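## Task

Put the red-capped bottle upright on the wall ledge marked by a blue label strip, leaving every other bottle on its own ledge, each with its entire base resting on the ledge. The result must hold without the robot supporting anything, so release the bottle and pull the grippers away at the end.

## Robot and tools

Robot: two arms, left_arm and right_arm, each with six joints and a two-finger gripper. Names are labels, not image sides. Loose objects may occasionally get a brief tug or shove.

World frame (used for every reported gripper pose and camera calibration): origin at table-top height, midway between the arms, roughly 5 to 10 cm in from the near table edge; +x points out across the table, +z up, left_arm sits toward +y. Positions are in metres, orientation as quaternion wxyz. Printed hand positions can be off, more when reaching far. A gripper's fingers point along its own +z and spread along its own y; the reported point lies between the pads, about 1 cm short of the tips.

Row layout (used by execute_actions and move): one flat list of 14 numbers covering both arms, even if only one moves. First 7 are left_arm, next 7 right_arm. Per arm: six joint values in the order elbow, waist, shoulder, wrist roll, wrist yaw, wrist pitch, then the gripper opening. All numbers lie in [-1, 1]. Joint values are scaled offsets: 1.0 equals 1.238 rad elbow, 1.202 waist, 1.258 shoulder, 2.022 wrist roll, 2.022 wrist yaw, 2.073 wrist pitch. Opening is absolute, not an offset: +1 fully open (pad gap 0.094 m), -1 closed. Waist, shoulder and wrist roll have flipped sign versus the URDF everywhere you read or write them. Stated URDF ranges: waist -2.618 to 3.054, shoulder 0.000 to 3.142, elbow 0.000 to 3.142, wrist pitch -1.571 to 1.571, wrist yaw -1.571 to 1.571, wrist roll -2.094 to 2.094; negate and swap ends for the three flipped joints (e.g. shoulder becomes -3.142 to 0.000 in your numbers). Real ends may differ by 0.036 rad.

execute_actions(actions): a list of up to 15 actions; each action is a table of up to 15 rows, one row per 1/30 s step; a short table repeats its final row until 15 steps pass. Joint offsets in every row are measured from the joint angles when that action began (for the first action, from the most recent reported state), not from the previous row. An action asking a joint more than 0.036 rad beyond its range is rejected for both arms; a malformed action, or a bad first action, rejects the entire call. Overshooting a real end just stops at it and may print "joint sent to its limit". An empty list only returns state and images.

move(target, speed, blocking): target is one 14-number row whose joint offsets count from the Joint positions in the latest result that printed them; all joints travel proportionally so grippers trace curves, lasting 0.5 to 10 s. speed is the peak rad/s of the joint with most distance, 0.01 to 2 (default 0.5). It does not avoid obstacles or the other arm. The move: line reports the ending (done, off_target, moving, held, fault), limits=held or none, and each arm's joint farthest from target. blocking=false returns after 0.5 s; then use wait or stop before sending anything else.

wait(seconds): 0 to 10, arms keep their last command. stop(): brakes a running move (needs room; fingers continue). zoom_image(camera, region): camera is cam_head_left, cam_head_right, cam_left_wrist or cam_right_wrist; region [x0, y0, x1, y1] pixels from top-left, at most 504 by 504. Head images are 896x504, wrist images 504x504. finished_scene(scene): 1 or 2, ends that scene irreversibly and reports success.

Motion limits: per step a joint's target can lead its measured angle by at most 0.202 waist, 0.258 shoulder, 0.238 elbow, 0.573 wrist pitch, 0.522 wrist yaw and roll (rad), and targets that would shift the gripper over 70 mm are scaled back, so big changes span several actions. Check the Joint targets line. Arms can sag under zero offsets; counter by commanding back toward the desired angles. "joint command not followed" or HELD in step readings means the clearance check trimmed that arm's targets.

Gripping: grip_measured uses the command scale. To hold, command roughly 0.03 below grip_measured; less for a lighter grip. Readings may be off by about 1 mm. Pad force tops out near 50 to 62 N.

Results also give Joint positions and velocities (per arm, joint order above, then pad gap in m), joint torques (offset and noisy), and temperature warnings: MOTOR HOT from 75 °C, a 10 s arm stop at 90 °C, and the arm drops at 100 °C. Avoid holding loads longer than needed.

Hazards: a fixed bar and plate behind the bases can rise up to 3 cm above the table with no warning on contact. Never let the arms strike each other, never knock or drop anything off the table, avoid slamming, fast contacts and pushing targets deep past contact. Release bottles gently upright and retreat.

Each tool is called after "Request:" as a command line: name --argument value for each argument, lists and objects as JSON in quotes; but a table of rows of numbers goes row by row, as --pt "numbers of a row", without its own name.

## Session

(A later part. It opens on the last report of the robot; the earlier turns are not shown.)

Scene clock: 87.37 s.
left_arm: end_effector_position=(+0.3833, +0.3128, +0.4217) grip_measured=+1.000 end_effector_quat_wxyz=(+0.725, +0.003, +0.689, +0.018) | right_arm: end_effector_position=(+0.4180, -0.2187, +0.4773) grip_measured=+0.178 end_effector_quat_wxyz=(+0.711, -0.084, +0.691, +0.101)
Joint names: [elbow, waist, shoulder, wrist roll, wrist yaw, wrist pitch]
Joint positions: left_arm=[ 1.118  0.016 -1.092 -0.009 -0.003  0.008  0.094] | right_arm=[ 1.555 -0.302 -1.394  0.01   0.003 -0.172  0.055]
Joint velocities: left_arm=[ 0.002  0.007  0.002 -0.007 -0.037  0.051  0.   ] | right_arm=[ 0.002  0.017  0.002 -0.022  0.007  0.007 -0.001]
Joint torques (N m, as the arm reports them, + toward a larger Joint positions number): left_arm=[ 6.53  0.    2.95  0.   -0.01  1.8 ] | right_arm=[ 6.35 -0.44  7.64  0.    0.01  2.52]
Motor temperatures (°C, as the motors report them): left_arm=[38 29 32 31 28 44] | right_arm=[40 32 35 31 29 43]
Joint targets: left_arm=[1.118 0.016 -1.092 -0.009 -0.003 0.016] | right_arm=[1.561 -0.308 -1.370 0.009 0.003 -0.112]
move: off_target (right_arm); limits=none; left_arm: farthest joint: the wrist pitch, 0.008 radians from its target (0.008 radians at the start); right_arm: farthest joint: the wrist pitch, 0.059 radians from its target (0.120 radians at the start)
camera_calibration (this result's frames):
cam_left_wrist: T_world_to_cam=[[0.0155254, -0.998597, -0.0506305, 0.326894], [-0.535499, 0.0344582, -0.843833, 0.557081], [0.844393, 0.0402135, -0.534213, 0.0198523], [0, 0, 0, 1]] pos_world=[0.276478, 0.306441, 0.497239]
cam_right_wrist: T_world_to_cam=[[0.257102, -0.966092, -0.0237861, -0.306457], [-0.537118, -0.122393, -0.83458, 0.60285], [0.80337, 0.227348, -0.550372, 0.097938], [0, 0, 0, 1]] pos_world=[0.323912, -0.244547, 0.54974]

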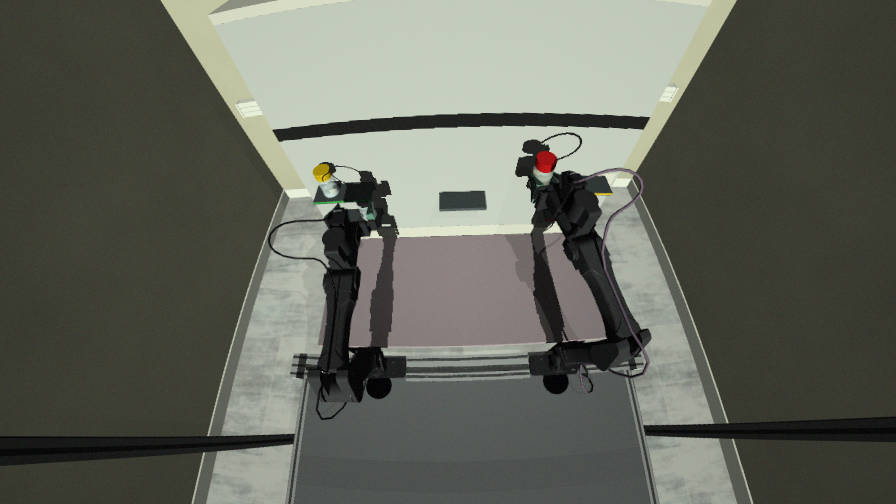

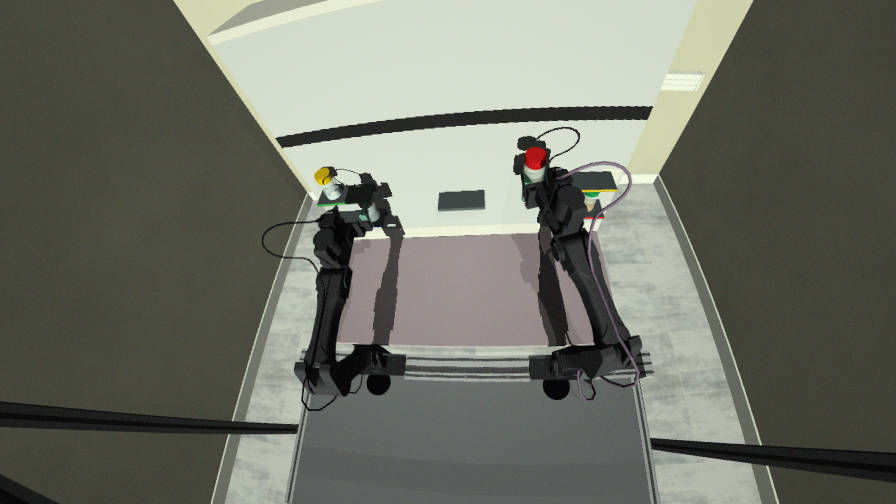

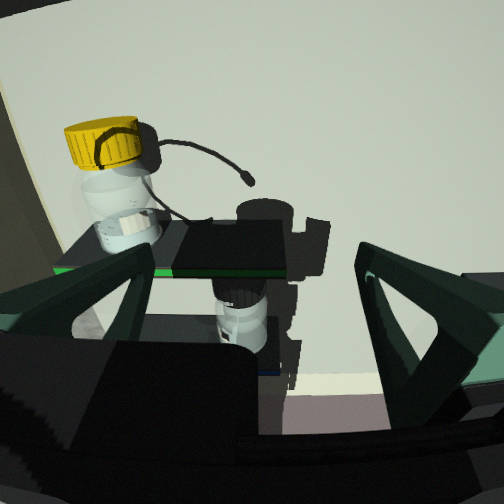

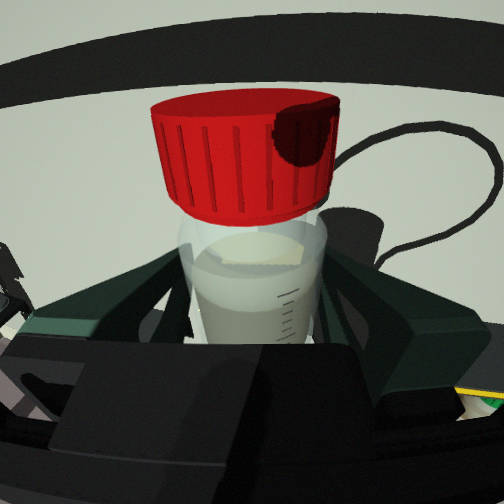

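Request:
move --target '[0,0,0,0,0,0.004,1, 0.167,-0.233,-0.413,0,0,0.19,0.12]' --speed 0.45

Scene clock: 117.33 s.
left_arm: end_effector_position=(+0.3833, +0.3128, +0.4217) grip_measured=+1.000 end_effector_quat_wxyz=(+0.725, +0.003, +0.689, +0.018) | right_arm: end_effector_position=(+0.5122, -0.0159, +0.3550) grip_measured=+0.178 end_effector_quat_wxyz=(+0.665, -0.189, +0.698, +0.186)
Joint names: [elbow, waist, shoulder, wrist roll, wrist yaw, wrist pitch]
Joint positions: left_arm=[ 1.118  0.016 -1.092 -0.009 -0.003  0.008  0.094] | right_arm=[ 1.708 -0.577 -1.946  0.01   0.004  0.144  0.055]
Joint velocities: left_arm=[-0.002  0.022  0.007 -0.022  0.066  0.007  0.   ] | right_arm=[ 0.012  0.007  0.007 -0.051 -0.022 -0.007 -0.001]
Joint torques (N m, as the arm reports them, + toward a larger Joint positions number): left_arm=[ 6.52  0.    2.94  0.   -0.01  1.81] | right_arm=[10.93 -0.35 14.72  0.02  0.01  2.79]
Motor temperatures (°C, as the motors report them): left_arm=[38 29 32 31 28 44] | right_arm=[39 32 35 31 29 45]
Joint targets: left_arm=[1.118 0.016 -1.092 -0.009 -0.003 0.016] | right_arm=[1.762 -0.582 -1.913 0.010 0.003 0.222]
move: off_target (right_arm); limits=none; left_arm: farthest joint: the wrist pitch, 0.008 radians from its target (0.008 radians at the start); right_arm: farthest joint: the wrist pitch, 0.078 radians from its target (0.394 radians at the start)
camera_calibration (this result's frames):
cam_left_wrist: T_world_to_cam=[[0.0155254, -0.998597, -0.0506305, 0.326894], [-0.535499, 0.0344582, -0.843833, 0.557081], [0.844393, 0.0402135, -0.534213, 0.0198523], [0, 0, 0, 1]] pos_world=[0.276478, 0.306441, 0.497239]
cam_right_wrist: T_world_to_cam=[[0.508914, -0.860745, -0.0111175, -0.269388], [-0.532337, -0.304542, -0.789855, 0.554955], [0.676479, 0.407887, -0.613193, -0.00100067], [0, 0, 0, 1]] pos_world=[0.433195, -0.0624594, 0.434725]

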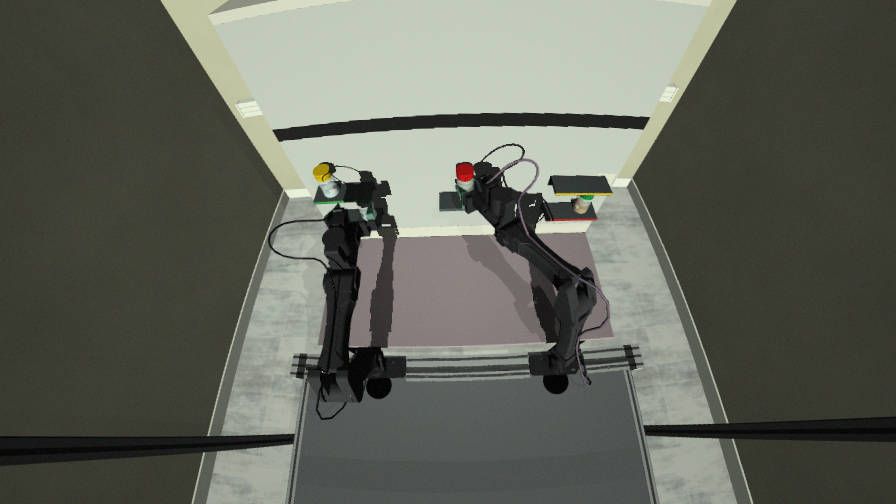

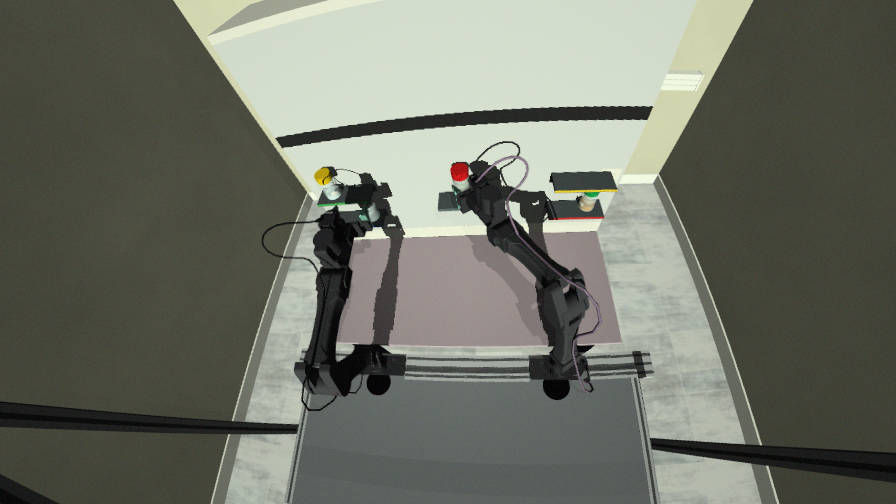

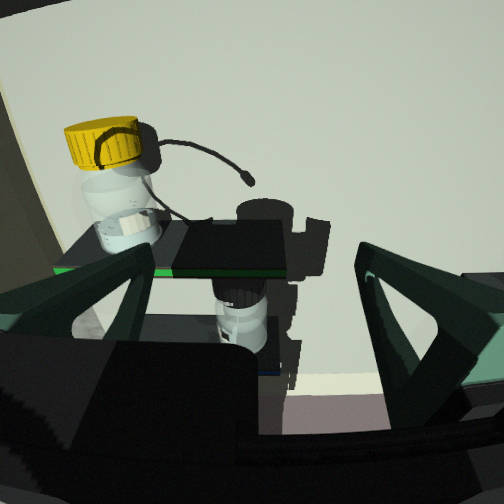

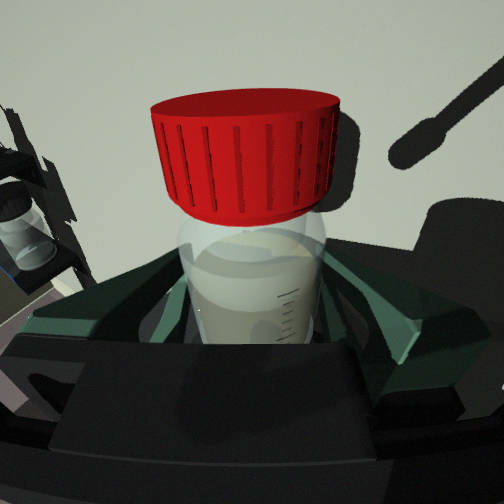

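Request:
move --target '[0,0,0,0,0,0.004,1, -0.097,0,0.026,0,0,0.118,0.12]' --speed 0.15

Scene clock: 124.63 s.
left_arm: end_effector_position=(+0.3833, +0.3128, +0.4217) grip_measured=+1.000 end_effector_quat_wxyz=(+0.725, +0.003, +0.689, +0.018) | right_arm: end_effector_position=(+0.5148, -0.0136, +0.3209) grip_measured=+0.178 end_effector_quat_wxyz=(+0.671, -0.187, +0.692, +0.188)
Joint names: [elbow, waist, shoulder, wrist roll, wrist yaw, wrist pitch]
Joint positions: left_arm=[ 1.118  0.016 -1.092 -0.009 -0.003  0.008  0.094] | right_arm=[ 1.576 -0.577 -1.963  0.01   0.004  0.311  0.055]
Joint velocities: left_arm=[ 0.022  0.017 -0.007  0.037  0.007  0.051  0.   ] | right_arm=[-0.002  0.007  0.017  0.007 -0.007  0.022  0.001]
Joint torques (N m, as the arm reports them, + toward a larger Joint positions number): left_arm=[ 6.52  0.    2.94  0.   -0.01  1.8 ] | right_arm=[ 7.25  0.03 16.59  0.    0.02  2.83]
Motor temperatures (°C, as the motors report them): left_arm=[38 29 32 31 28 44] | right_arm=[40 32 38 31 29 46]
Joint targets: left_arm=[1.118 0.016 -1.092 -0.009 -0.003 0.016] | right_arm=[1.587 -0.577 -1.913 0.010 0.004 0.389]
move: off_target (right_arm); limits=none; left_arm: farthest joint: the wrist pitch, 0.008 radians from its target (0.008 radians at the start); right_arm: farthest joint: the wrist pitch, 0.078 radians from its target (0.244 radians at the start)
camera_calibration (this result's frames):
cam_left_wrist: T_world_to_cam=[[0.0155254, -0.998597, -0.0506305, 0.326894], [-0.535499, 0.0344582, -0.843833, 0.557081], [0.844393, 0.0402135, -0.534213, 0.0198523], [0, 0, 0, 1]] pos_world=[0.276478, 0.306441, 0.497239]
cam_right_wrist: T_world_to_cam=[[0.5088, -0.860811, -0.0112522, -0.26902], [-0.519696, -0.296704, -0.801176, 0.52735], [0.686323, 0.413486, -0.598323, -0.0343896], [0, 0, 0, 1]] pos_world=[0.434541, -0.0608887, 0.398897]

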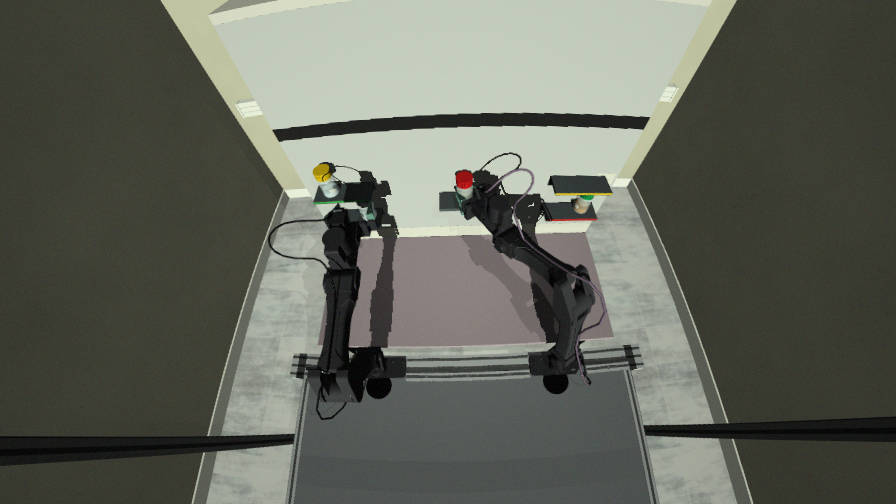

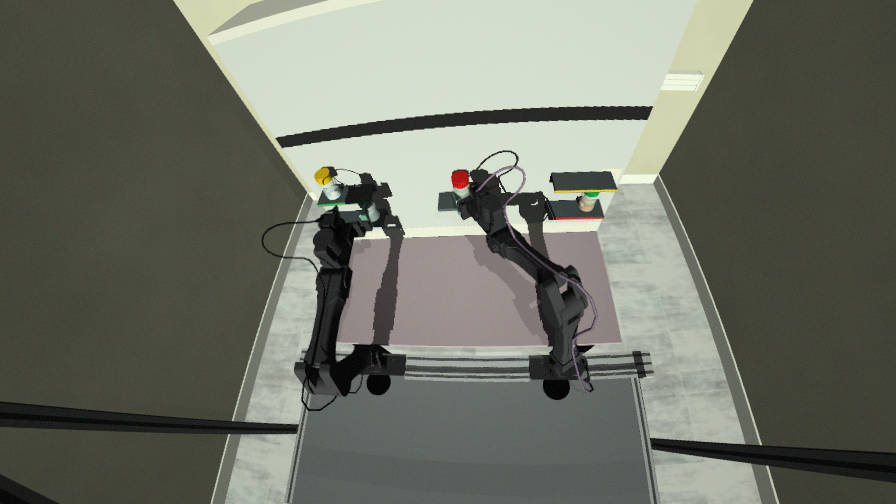

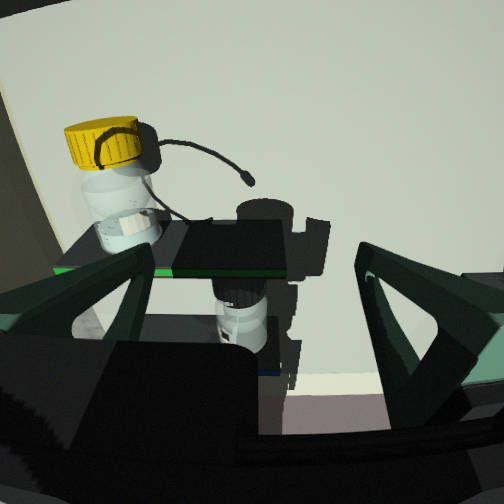

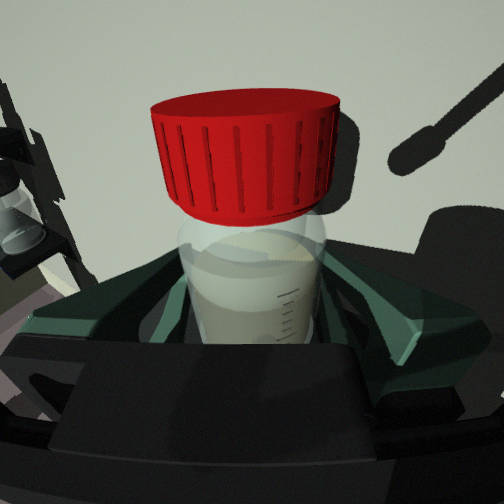

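Request:
move --target '[0,0,0,0,0,0.004,1, -0.06,0,0.045,0,0,0.1,0.12]' --speed 0.12

Scene clock: 130.90 s.
left_arm: end_effector_position=(+0.3833, +0.3128, +0.4217) grip_measured=+1.000 end_effector_quat_wxyz=(+0.725, +0.003, +0.689, +0.018) | right_arm: end_effector_position=(+0.5101, -0.0163, +0.3201) grip_measured=+0.178 end_effector_quat_wxyz=(+0.693, -0.181, +0.670, +0.194)
Joint names: [elbow, waist, shoulder, wrist roll, wrist yaw, wrist pitch]
Joint positions: left_arm=[ 1.118  0.016 -1.092 -0.009 -0.003  0.008  0.094] | right_arm=[ 1.493 -0.577 -1.951  0.01   0.004  0.447  0.055]
Joint velocities: left_arm=[-0.007  0.002  0.007 -0.007 -0.007 -0.022  0.   ] | right_arm=[-0.012  0.017 -0.007 -0.007 -0.007 -0.007 -0.   ]
Joint torques (N m, as the arm reports them, + toward a larger Joint positions number): left_arm=[ 6.52  0.01  2.95  0.   -0.01  1.8 ] | right_arm=[ 6.95  0.   15.94  0.    0.02  2.7 ]
Motor temperatures (°C, as the motors report them): left_arm=[38 29 32 31 28 44] | right_arm=[39 32 40 31 29 46]
Joint targets: left_arm=[1.118 0.016 -1.092 -0.009 -0.003 0.016] | right_arm=[1.502 -0.577 -1.906 0.010 0.004 0.518]
move: off_target (right_arm); limits=none; left_arm: farthest joint: the wrist pitch, 0.008 radians from its target (0.008 radians at the start); right_arm: farthest joint: the wrist pitch, 0.071 radians from its target (0.207 radians at the start)
camera_calibration (this result's frames):
cam_left_wrist: T_world_to_cam=[[0.0155254, -0.998597, -0.0506305, 0.326894], [-0.535499, 0.0344582, -0.843833, 0.557081], [0.844393, 0.0402135, -0.534213, 0.0198523], [0, 0, 0, 1]] pos_world=[0.276478, 0.306441, 0.497239]
cam_right_wrist: T_world_to_cam=[[0.508433, -0.861016, -0.0121162, -0.268593], [-0.474888, -0.26863, -0.838045, 0.512902], [0.718315, 0.431843, -0.545467, -0.0634504], [0, 0, 0, 1]] pos_world=[0.42571, -0.0660817, 0.39197]

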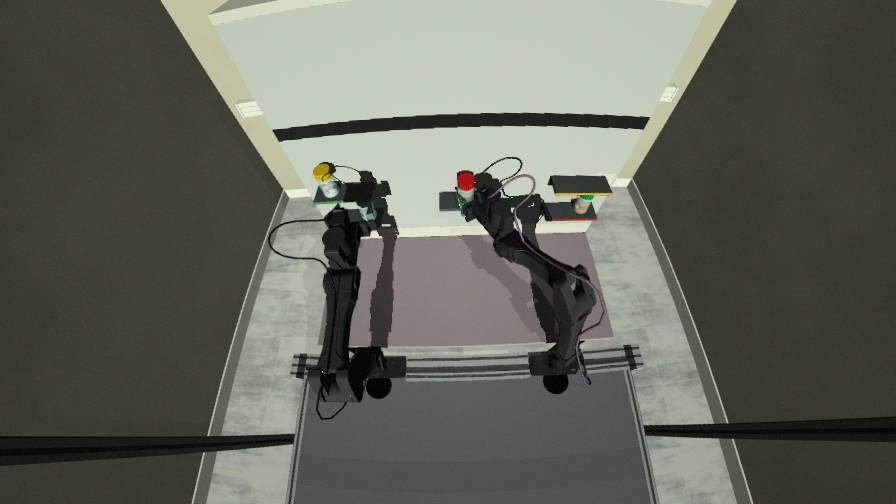

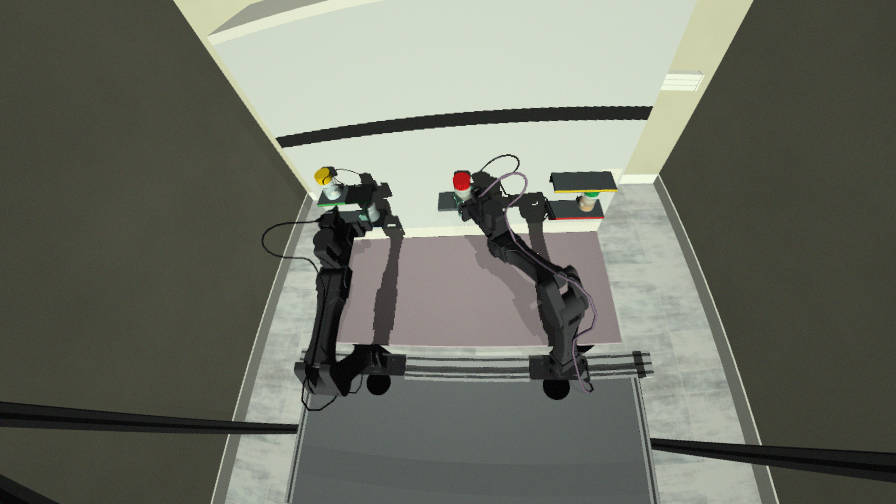

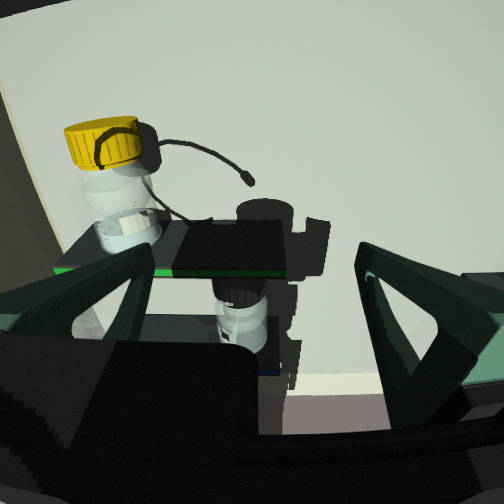

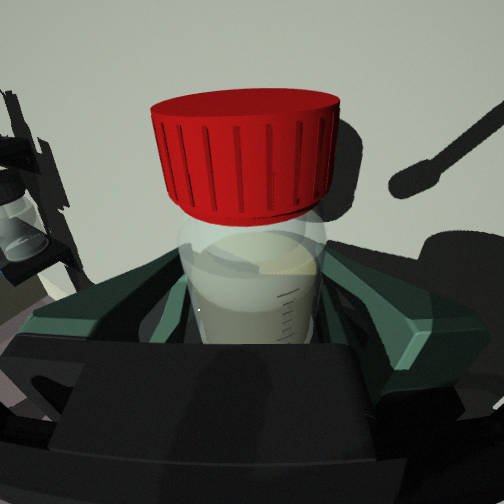

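Request:
move --target '[0,0,0,0,0,0.004,1, -0.045,0,0.04,0,0,0.05,0.12]' --speed 0.1

Scene clock: 135.17 s.
left_arm: end_effector_position=(+0.3833, +0.3128, +0.4217) grip_measured=+1.000 end_effector_quat_wxyz=(+0.725, +0.003, +0.689, +0.018) | right_arm: end_effector_position=(+0.5049, -0.0195, +0.3198) grip_measured=+0.178 end_effector_quat_wxyz=(+0.704, -0.178, +0.659, +0.197)
Joint names: [elbow, waist, shoulder, wrist roll, wrist yaw, wrist pitch]
Joint positions: left_arm=[ 1.118  0.016 -1.092 -0.009 -0.003  0.008  0.094] | right_arm=[ 1.439 -0.577 -1.935  0.01   0.004  0.517  0.055]
Joint velocities: left_arm=[-0.012  0.007  0.007  0.095 -0.037  0.022  0.   ] | right_arm=[ 0.017 -0.007 -0.017  0.037 -0.007 -0.066  0.   ]
Joint torques (N m, as the arm reports them, + toward a larger Joint positions number): left_arm=[ 6.52  0.01  2.94  0.   -0.01  1.8 ] | right_arm=[ 6.06 -0.02 14.65  0.01  0.04  2.26]
Motor temperatures (°C, as the motors report them): left_arm=[38 29 32 31 28 44] | right_arm=[39 32 41 31 29 46]
Joint targets: left_arm=[1.118 0.016 -1.092 -0.009 -0.003 0.016] | right_arm=[1.438 -0.577 -1.901 0.010 0.004 0.550]
move: off_target (right_arm); limits=none; left_arm: farthest joint: the wrist pitch, 0.008 radians from its target (0.008 radians at the start); right_arm: farthest joint: the shoulder, 0.034 radians from its target (0.050 radians at the start)
camera_calibration (this result's frames):
cam_left_wrist: T_world_to_cam=[[0.0155254, -0.998597, -0.0506305, 0.326894], [-0.535499, 0.0344582, -0.843833, 0.557081], [0.844393, 0.0402135, -0.534213, 0.0198523], [0, 0, 0, 1]] pos_world=[0.276478, 0.306441, 0.497239]
cam_right_wrist: T_world_to_cam=[[0.508266, -0.861111, -0.0123657, -0.268477], [-0.451791, -0.254388, -0.855086, 0.503386], [0.733178, 0.440198, -0.518339, -0.0744564], [0, 0, 0, 1]] pos_world=[0.418473, -0.0703576, 0.388524]

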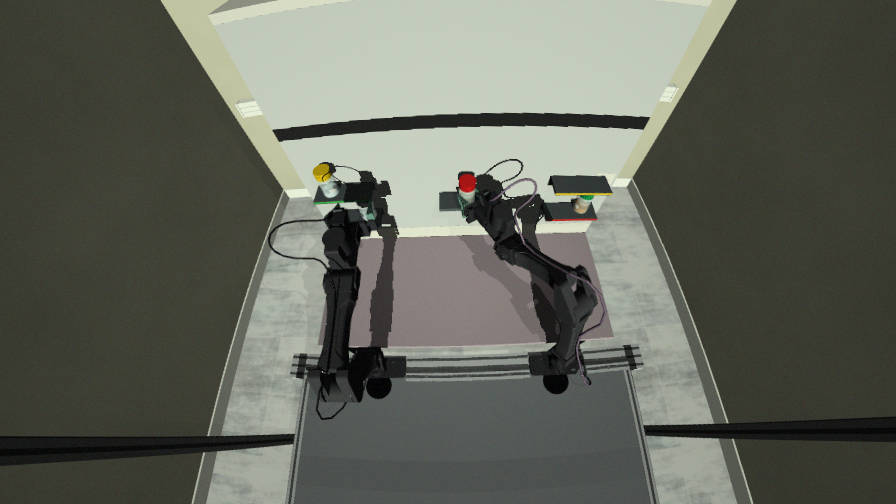

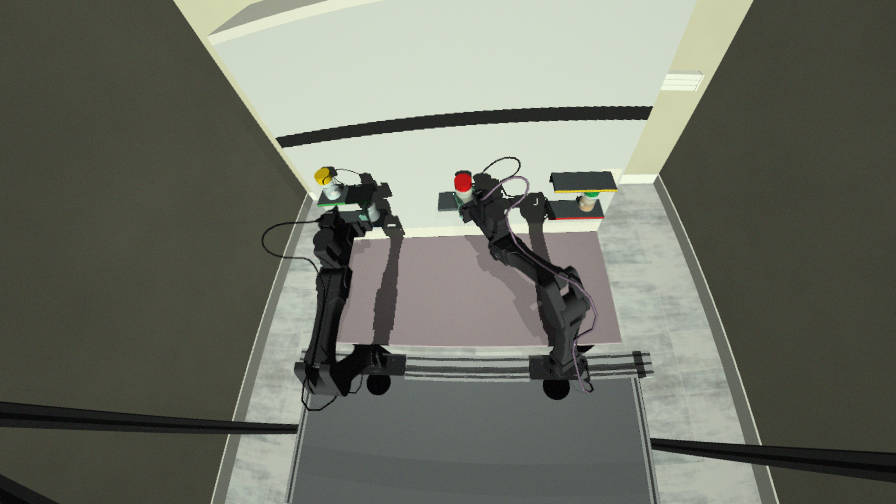

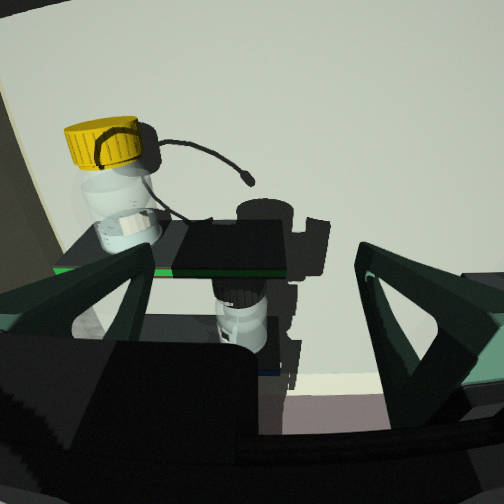

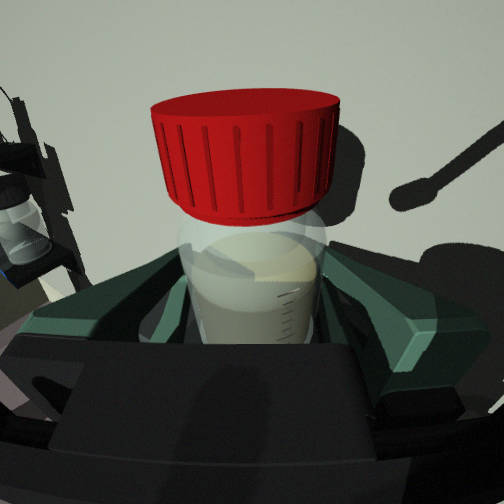

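Request:
move --target '[0,0,0,0,0,0.004,1, 0.04,0,0.025,0,0,-0.035,0.12]' --speed 0.1

Request:
execute_actions --actions '[[[0,0,0,0,0,0.004,1, 0.01,0,0.02,0,0,0.005,0.2]],[[0,0,0,0,0,0,1, 0,0,0,0,0,0,0.35]],[[0,0,0,0,0,0,1, 0,0,0,0,0,0,0.65]]]'

Scene clock: 142.67 s.
left_arm: end_effector_position=(+0.3833, +0.3128, +0.4217) grip_measured=+1.000 end_effector_quat_wxyz=(+0.725, +0.003, +0.689, +0.018) | right_arm: end_effector_position=(+0.5052, -0.0193, +0.3184) grip_measured=+0.178 end_effector_quat_wxyz=(+0.694, -0.181, +0.670, +0.194)
Joint names: [elbow, waist, shoulder, wrist roll, wrist yaw, wrist pitch]
Joint positions: left_arm=[ 1.118  0.016 -1.092 -0.009 -0.003  0.008  0.094] | right_arm=[ 1.459 -0.577 -1.931  0.01   0.004  0.462  0.055]
Joint velocities: left_arm=[-0.007  0.012 -0.012  0.037 -0.007  0.081  0.   ] | right_arm=[-0.007  0.007 -0.007  0.022 -0.037  0.007  0.   ]
Joint torques (N m, as the arm reports them, + toward a larger Joint positions number): left_arm=[ 6.52  0.    2.94 -0.01 -0.01  1.8 ] | right_arm=[ 8.72 -0.03 13.89  0.01  0.03  1.69]
Motor temperatures (°C, as the motors report them): left_arm=[38 29 32 31 28 44] | right_arm=[39 32 42 31 29 46]
Joint targets: left_arm=[1.118 0.016 -1.092 -0.009 -0.003 0.016] | right_arm=[1.489 -0.577 -1.904 0.010 0.004 0.445]
move: off_target (right_arm); limits=none; left_arm: farthest joint: the wrist pitch, 0.008 radians from its target (0.008 radians at the start); right_arm: farthest joint: the elbow, 0.030 radians from its target (0.049 radians at the start)
camera_calibration (this result's frames):
cam_left_wrist: T_world_to_cam=[[0.0155254, -0.998597, -0.0506305, 0.326894], [-0.535499, 0.0344582, -0.843833, 0.557081], [0.844393, 0.0402135, -0.534213, 0.0198523], [0, 0, 0, 1]] pos_world=[0.276478, 0.306441, 0.497239]
cam_right_wrist: T_world_to_cam=[[0.508429, -0.861019, -0.0121221, -0.268623], [-0.474344, -0.268294, -0.838461, 0.50821], [0.718678, 0.432048, -0.544827, -0.0599806], [0, 0, 0, 1]] pos_world=[0.420749, -0.0690251, 0.390179]

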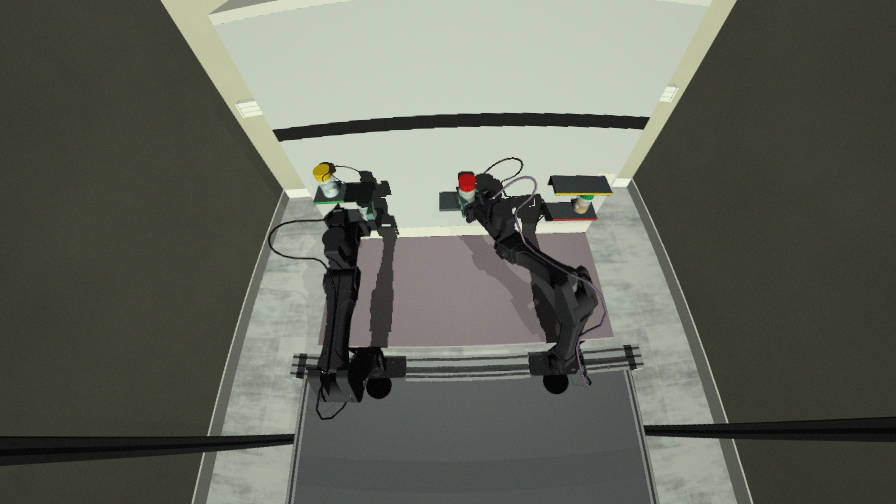

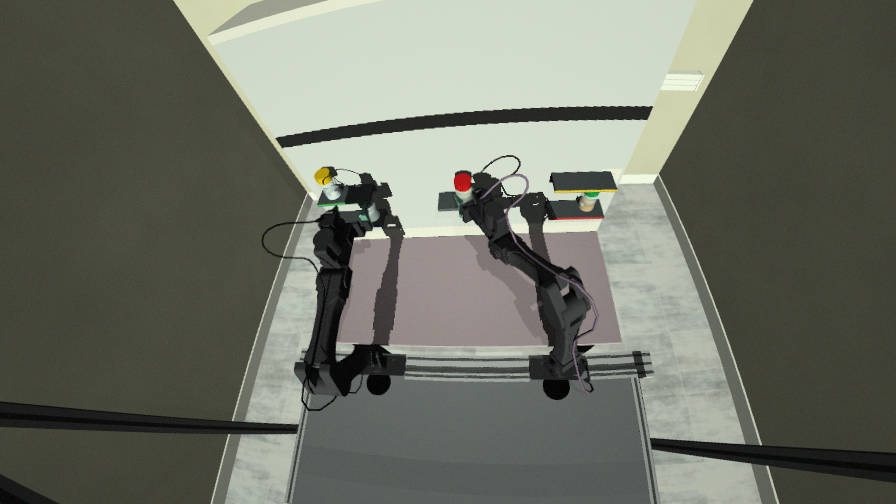

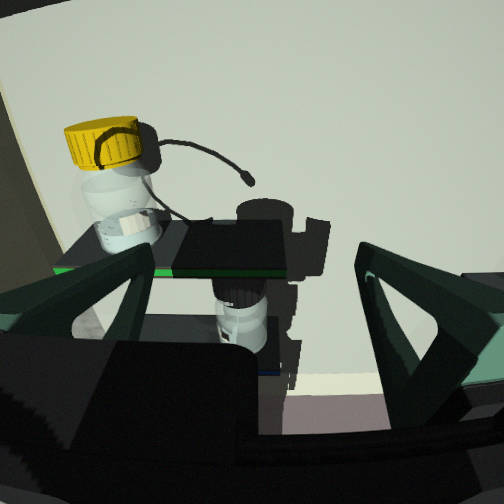

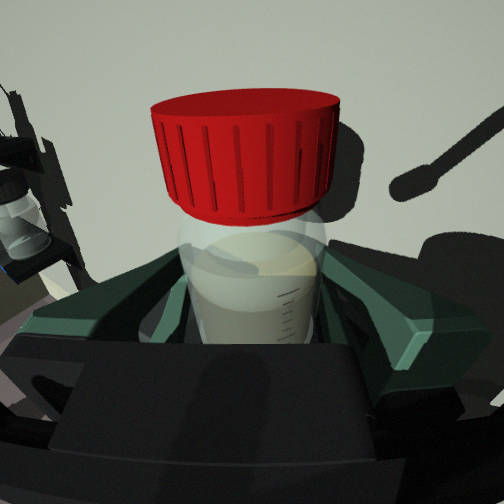

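Scene clock: 144.17 s.
left_arm: end_effector_position=(+0.3833, +0.3128, +0.4217) grip_measured=+1.000 end_effector_quat_wxyz=(+0.725, +0.003, +0.689, +0.018) | right_arm: end_effector_position=(+0.5053, -0.0192, +0.3154) grip_measured=+0.648 end_effector_quat_wxyz=(+0.690, -0.182, +0.674, +0.193)
Joint names: [elbow, waist, shoulder, wrist roll, wrist yaw, wrist pitch]
Joint positions: left_arm=[ 1.118  0.016 -1.092 -0.009 -0.003  0.008  0.094] | right_arm=[ 1.459 -0.577 -1.931  0.009  0.004  0.45   0.077]
Joint velocities: left_arm=[-0.012  0.012  0.012  0.007 -0.081 -0.037  0.   ] | right_arm=[-0.012 -0.002  0.017  0.095 -0.037 -0.139  0.   ]
Joint torques (N m, as the arm reports them, + toward a larger Joint positions number): left_arm=[ 6.53  0.02  2.94  0.   -0.01  1.72] | right_arm=[ 6.32  0.02 11.24  0.01  0.03  1.96]
Motor temperatures (°C, as the motors report them): left_arm=[38 29 32 31 28 44] | right_arm=[39 32 42 31 29 46]
Joint targets: left_arm=[1.118 0.016 -1.092 -0.009 -0.003 0.008] | right_arm=[1.459 -0.577 -1.931 0.009 0.004 0.456]
Step readings (joint positions; steps 1 to 15: 1st action; 16 to 30: 2nd action; 31 to 45: 3rd action):
0: left_arm=[1.118 0.016 -1.092 -0.009 -0.003 0.008] | right_arm=[1.459 -0.577 -1.931 0.010 0.004 0.462]
1: left_arm=[1.118 0.016 -1.092 -0.009 -0.003 0.008] | right_arm=[1.459 -0.577 -1.931 0.009 0.004 0.462]
2: left_arm=[1.118 0.016 -1.092 -0.009 -0.003 0.008] | right_arm=[1.459 -0.577 -1.931 0.009 0.004 0.463]
4: left_arm=[1.118 0.016 -1.092 -0.009 -0.003 0.008] | right_arm=[1.459 -0.577 -1.931 0.009 0.004 0.463]
8: left_arm=[1.118 0.016 -1.092 -0.009 -0.003 0.008] | right_arm=[1.459 -0.577 -1.931 0.009 0.004 0.463]
15: left_arm=[1.118 0.016 -1.092 -0.009 -0.003 0.008] | right_arm=[1.459 -0.577 -1.931 0.009 0.004 0.463]
16: left_arm=[1.118 0.016 -1.092 -0.009 -0.003 0.008] | right_arm=[1.459 -0.577 -1.931 0.009 0.004 0.462]
17: left_arm=[1.118 0.016 -1.092 -0.009 -0.003 0.008] | right_arm=[1.459 -0.577 -1.931 0.009 0.004 0.462]
19: left_arm=[1.118 0.016 -1.092 -0.009 -0.003 0.008] | right_arm=[1.459 -0.577 -1.931 0.009 0.004 0.459]
23: left_arm=[1.118 0.016 -1.092 -0.009 -0.003 0.008] | right_arm=[1.459 -0.577 -1.931 0.009 0.004 0.457]
30: left_arm=[1.118 0.016 -1.092 -0.009 -0.003 0.008] | right_arm=[1.459 -0.577 -1.931 0.009 0.004 0.456]
31: left_arm=[1.118 0.016 -1.092 -0.009 -0.003 0.008] | right_arm=[1.459 -0.577 -1.931 0.009 0.004 0.455]
32: left_arm=[1.118 0.016 -1.092 -0.009 -0.003 0.008] | right_arm=[1.459 -0.577 -1.931 0.009 0.004 0.454]
34: left_arm=[1.118 0.016 -1.092 -0.009 -0.003 0.008] | right_arm=[1.459 -0.577 -1.931 0.009 0.004 0.452]
38: left_arm=[1.118 0.016 -1.092 -0.009 -0.003 0.008] | right_arm=[1.459 -0.577 -1.931 0.009 0.004 0.450]
45: Joint positions above
camera_calibration (this result's frames):
cam_left_wrist: T_world_to_cam=[[0.0155254, -0.998597, -0.0506305, 0.326894], [-0.535499, 0.0344582, -0.843833, 0.557081], [0.844393, 0.0402135, -0.534213, 0.0198523], [0, 0, 0, 1]] pos_world=[0.276478, 0.306441, 0.497239]
cam_right_wrist: T_world_to_cam=[[0.508498, -0.860974, -0.0124128, -0.268547], [-0.48291, -0.273216, -0.831956, 0.507976], [0.712901, 0.429042, -0.554702, -0.0556808], [0, 0, 0, 1]] pos_world=[0.421557, -0.0685349, 0.388395]

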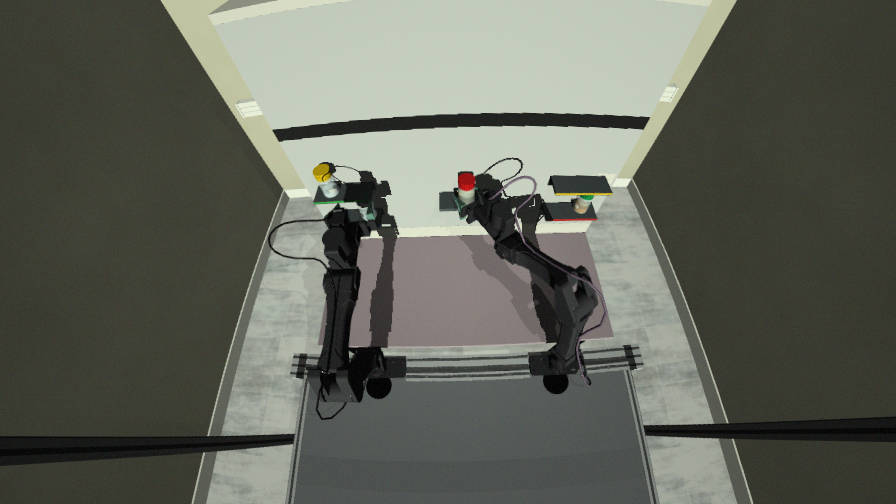

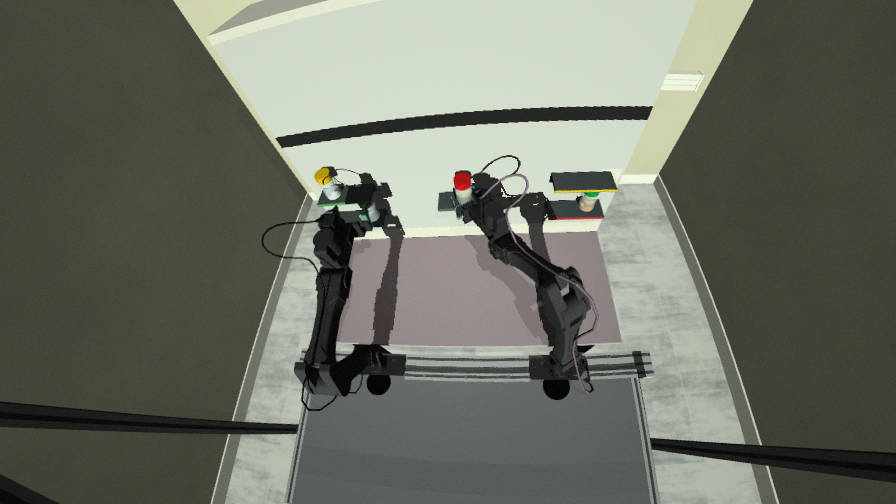

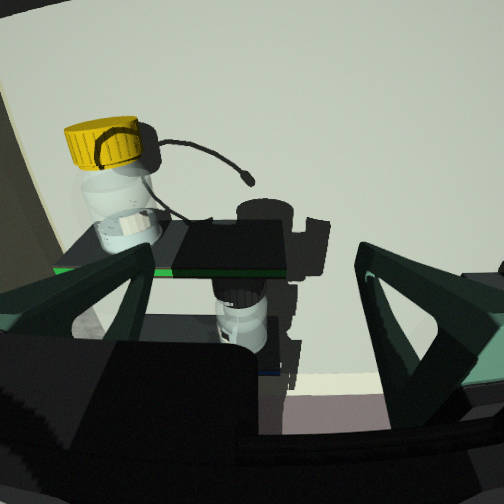

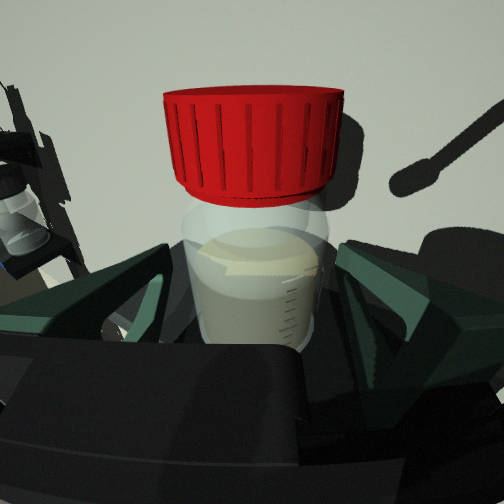

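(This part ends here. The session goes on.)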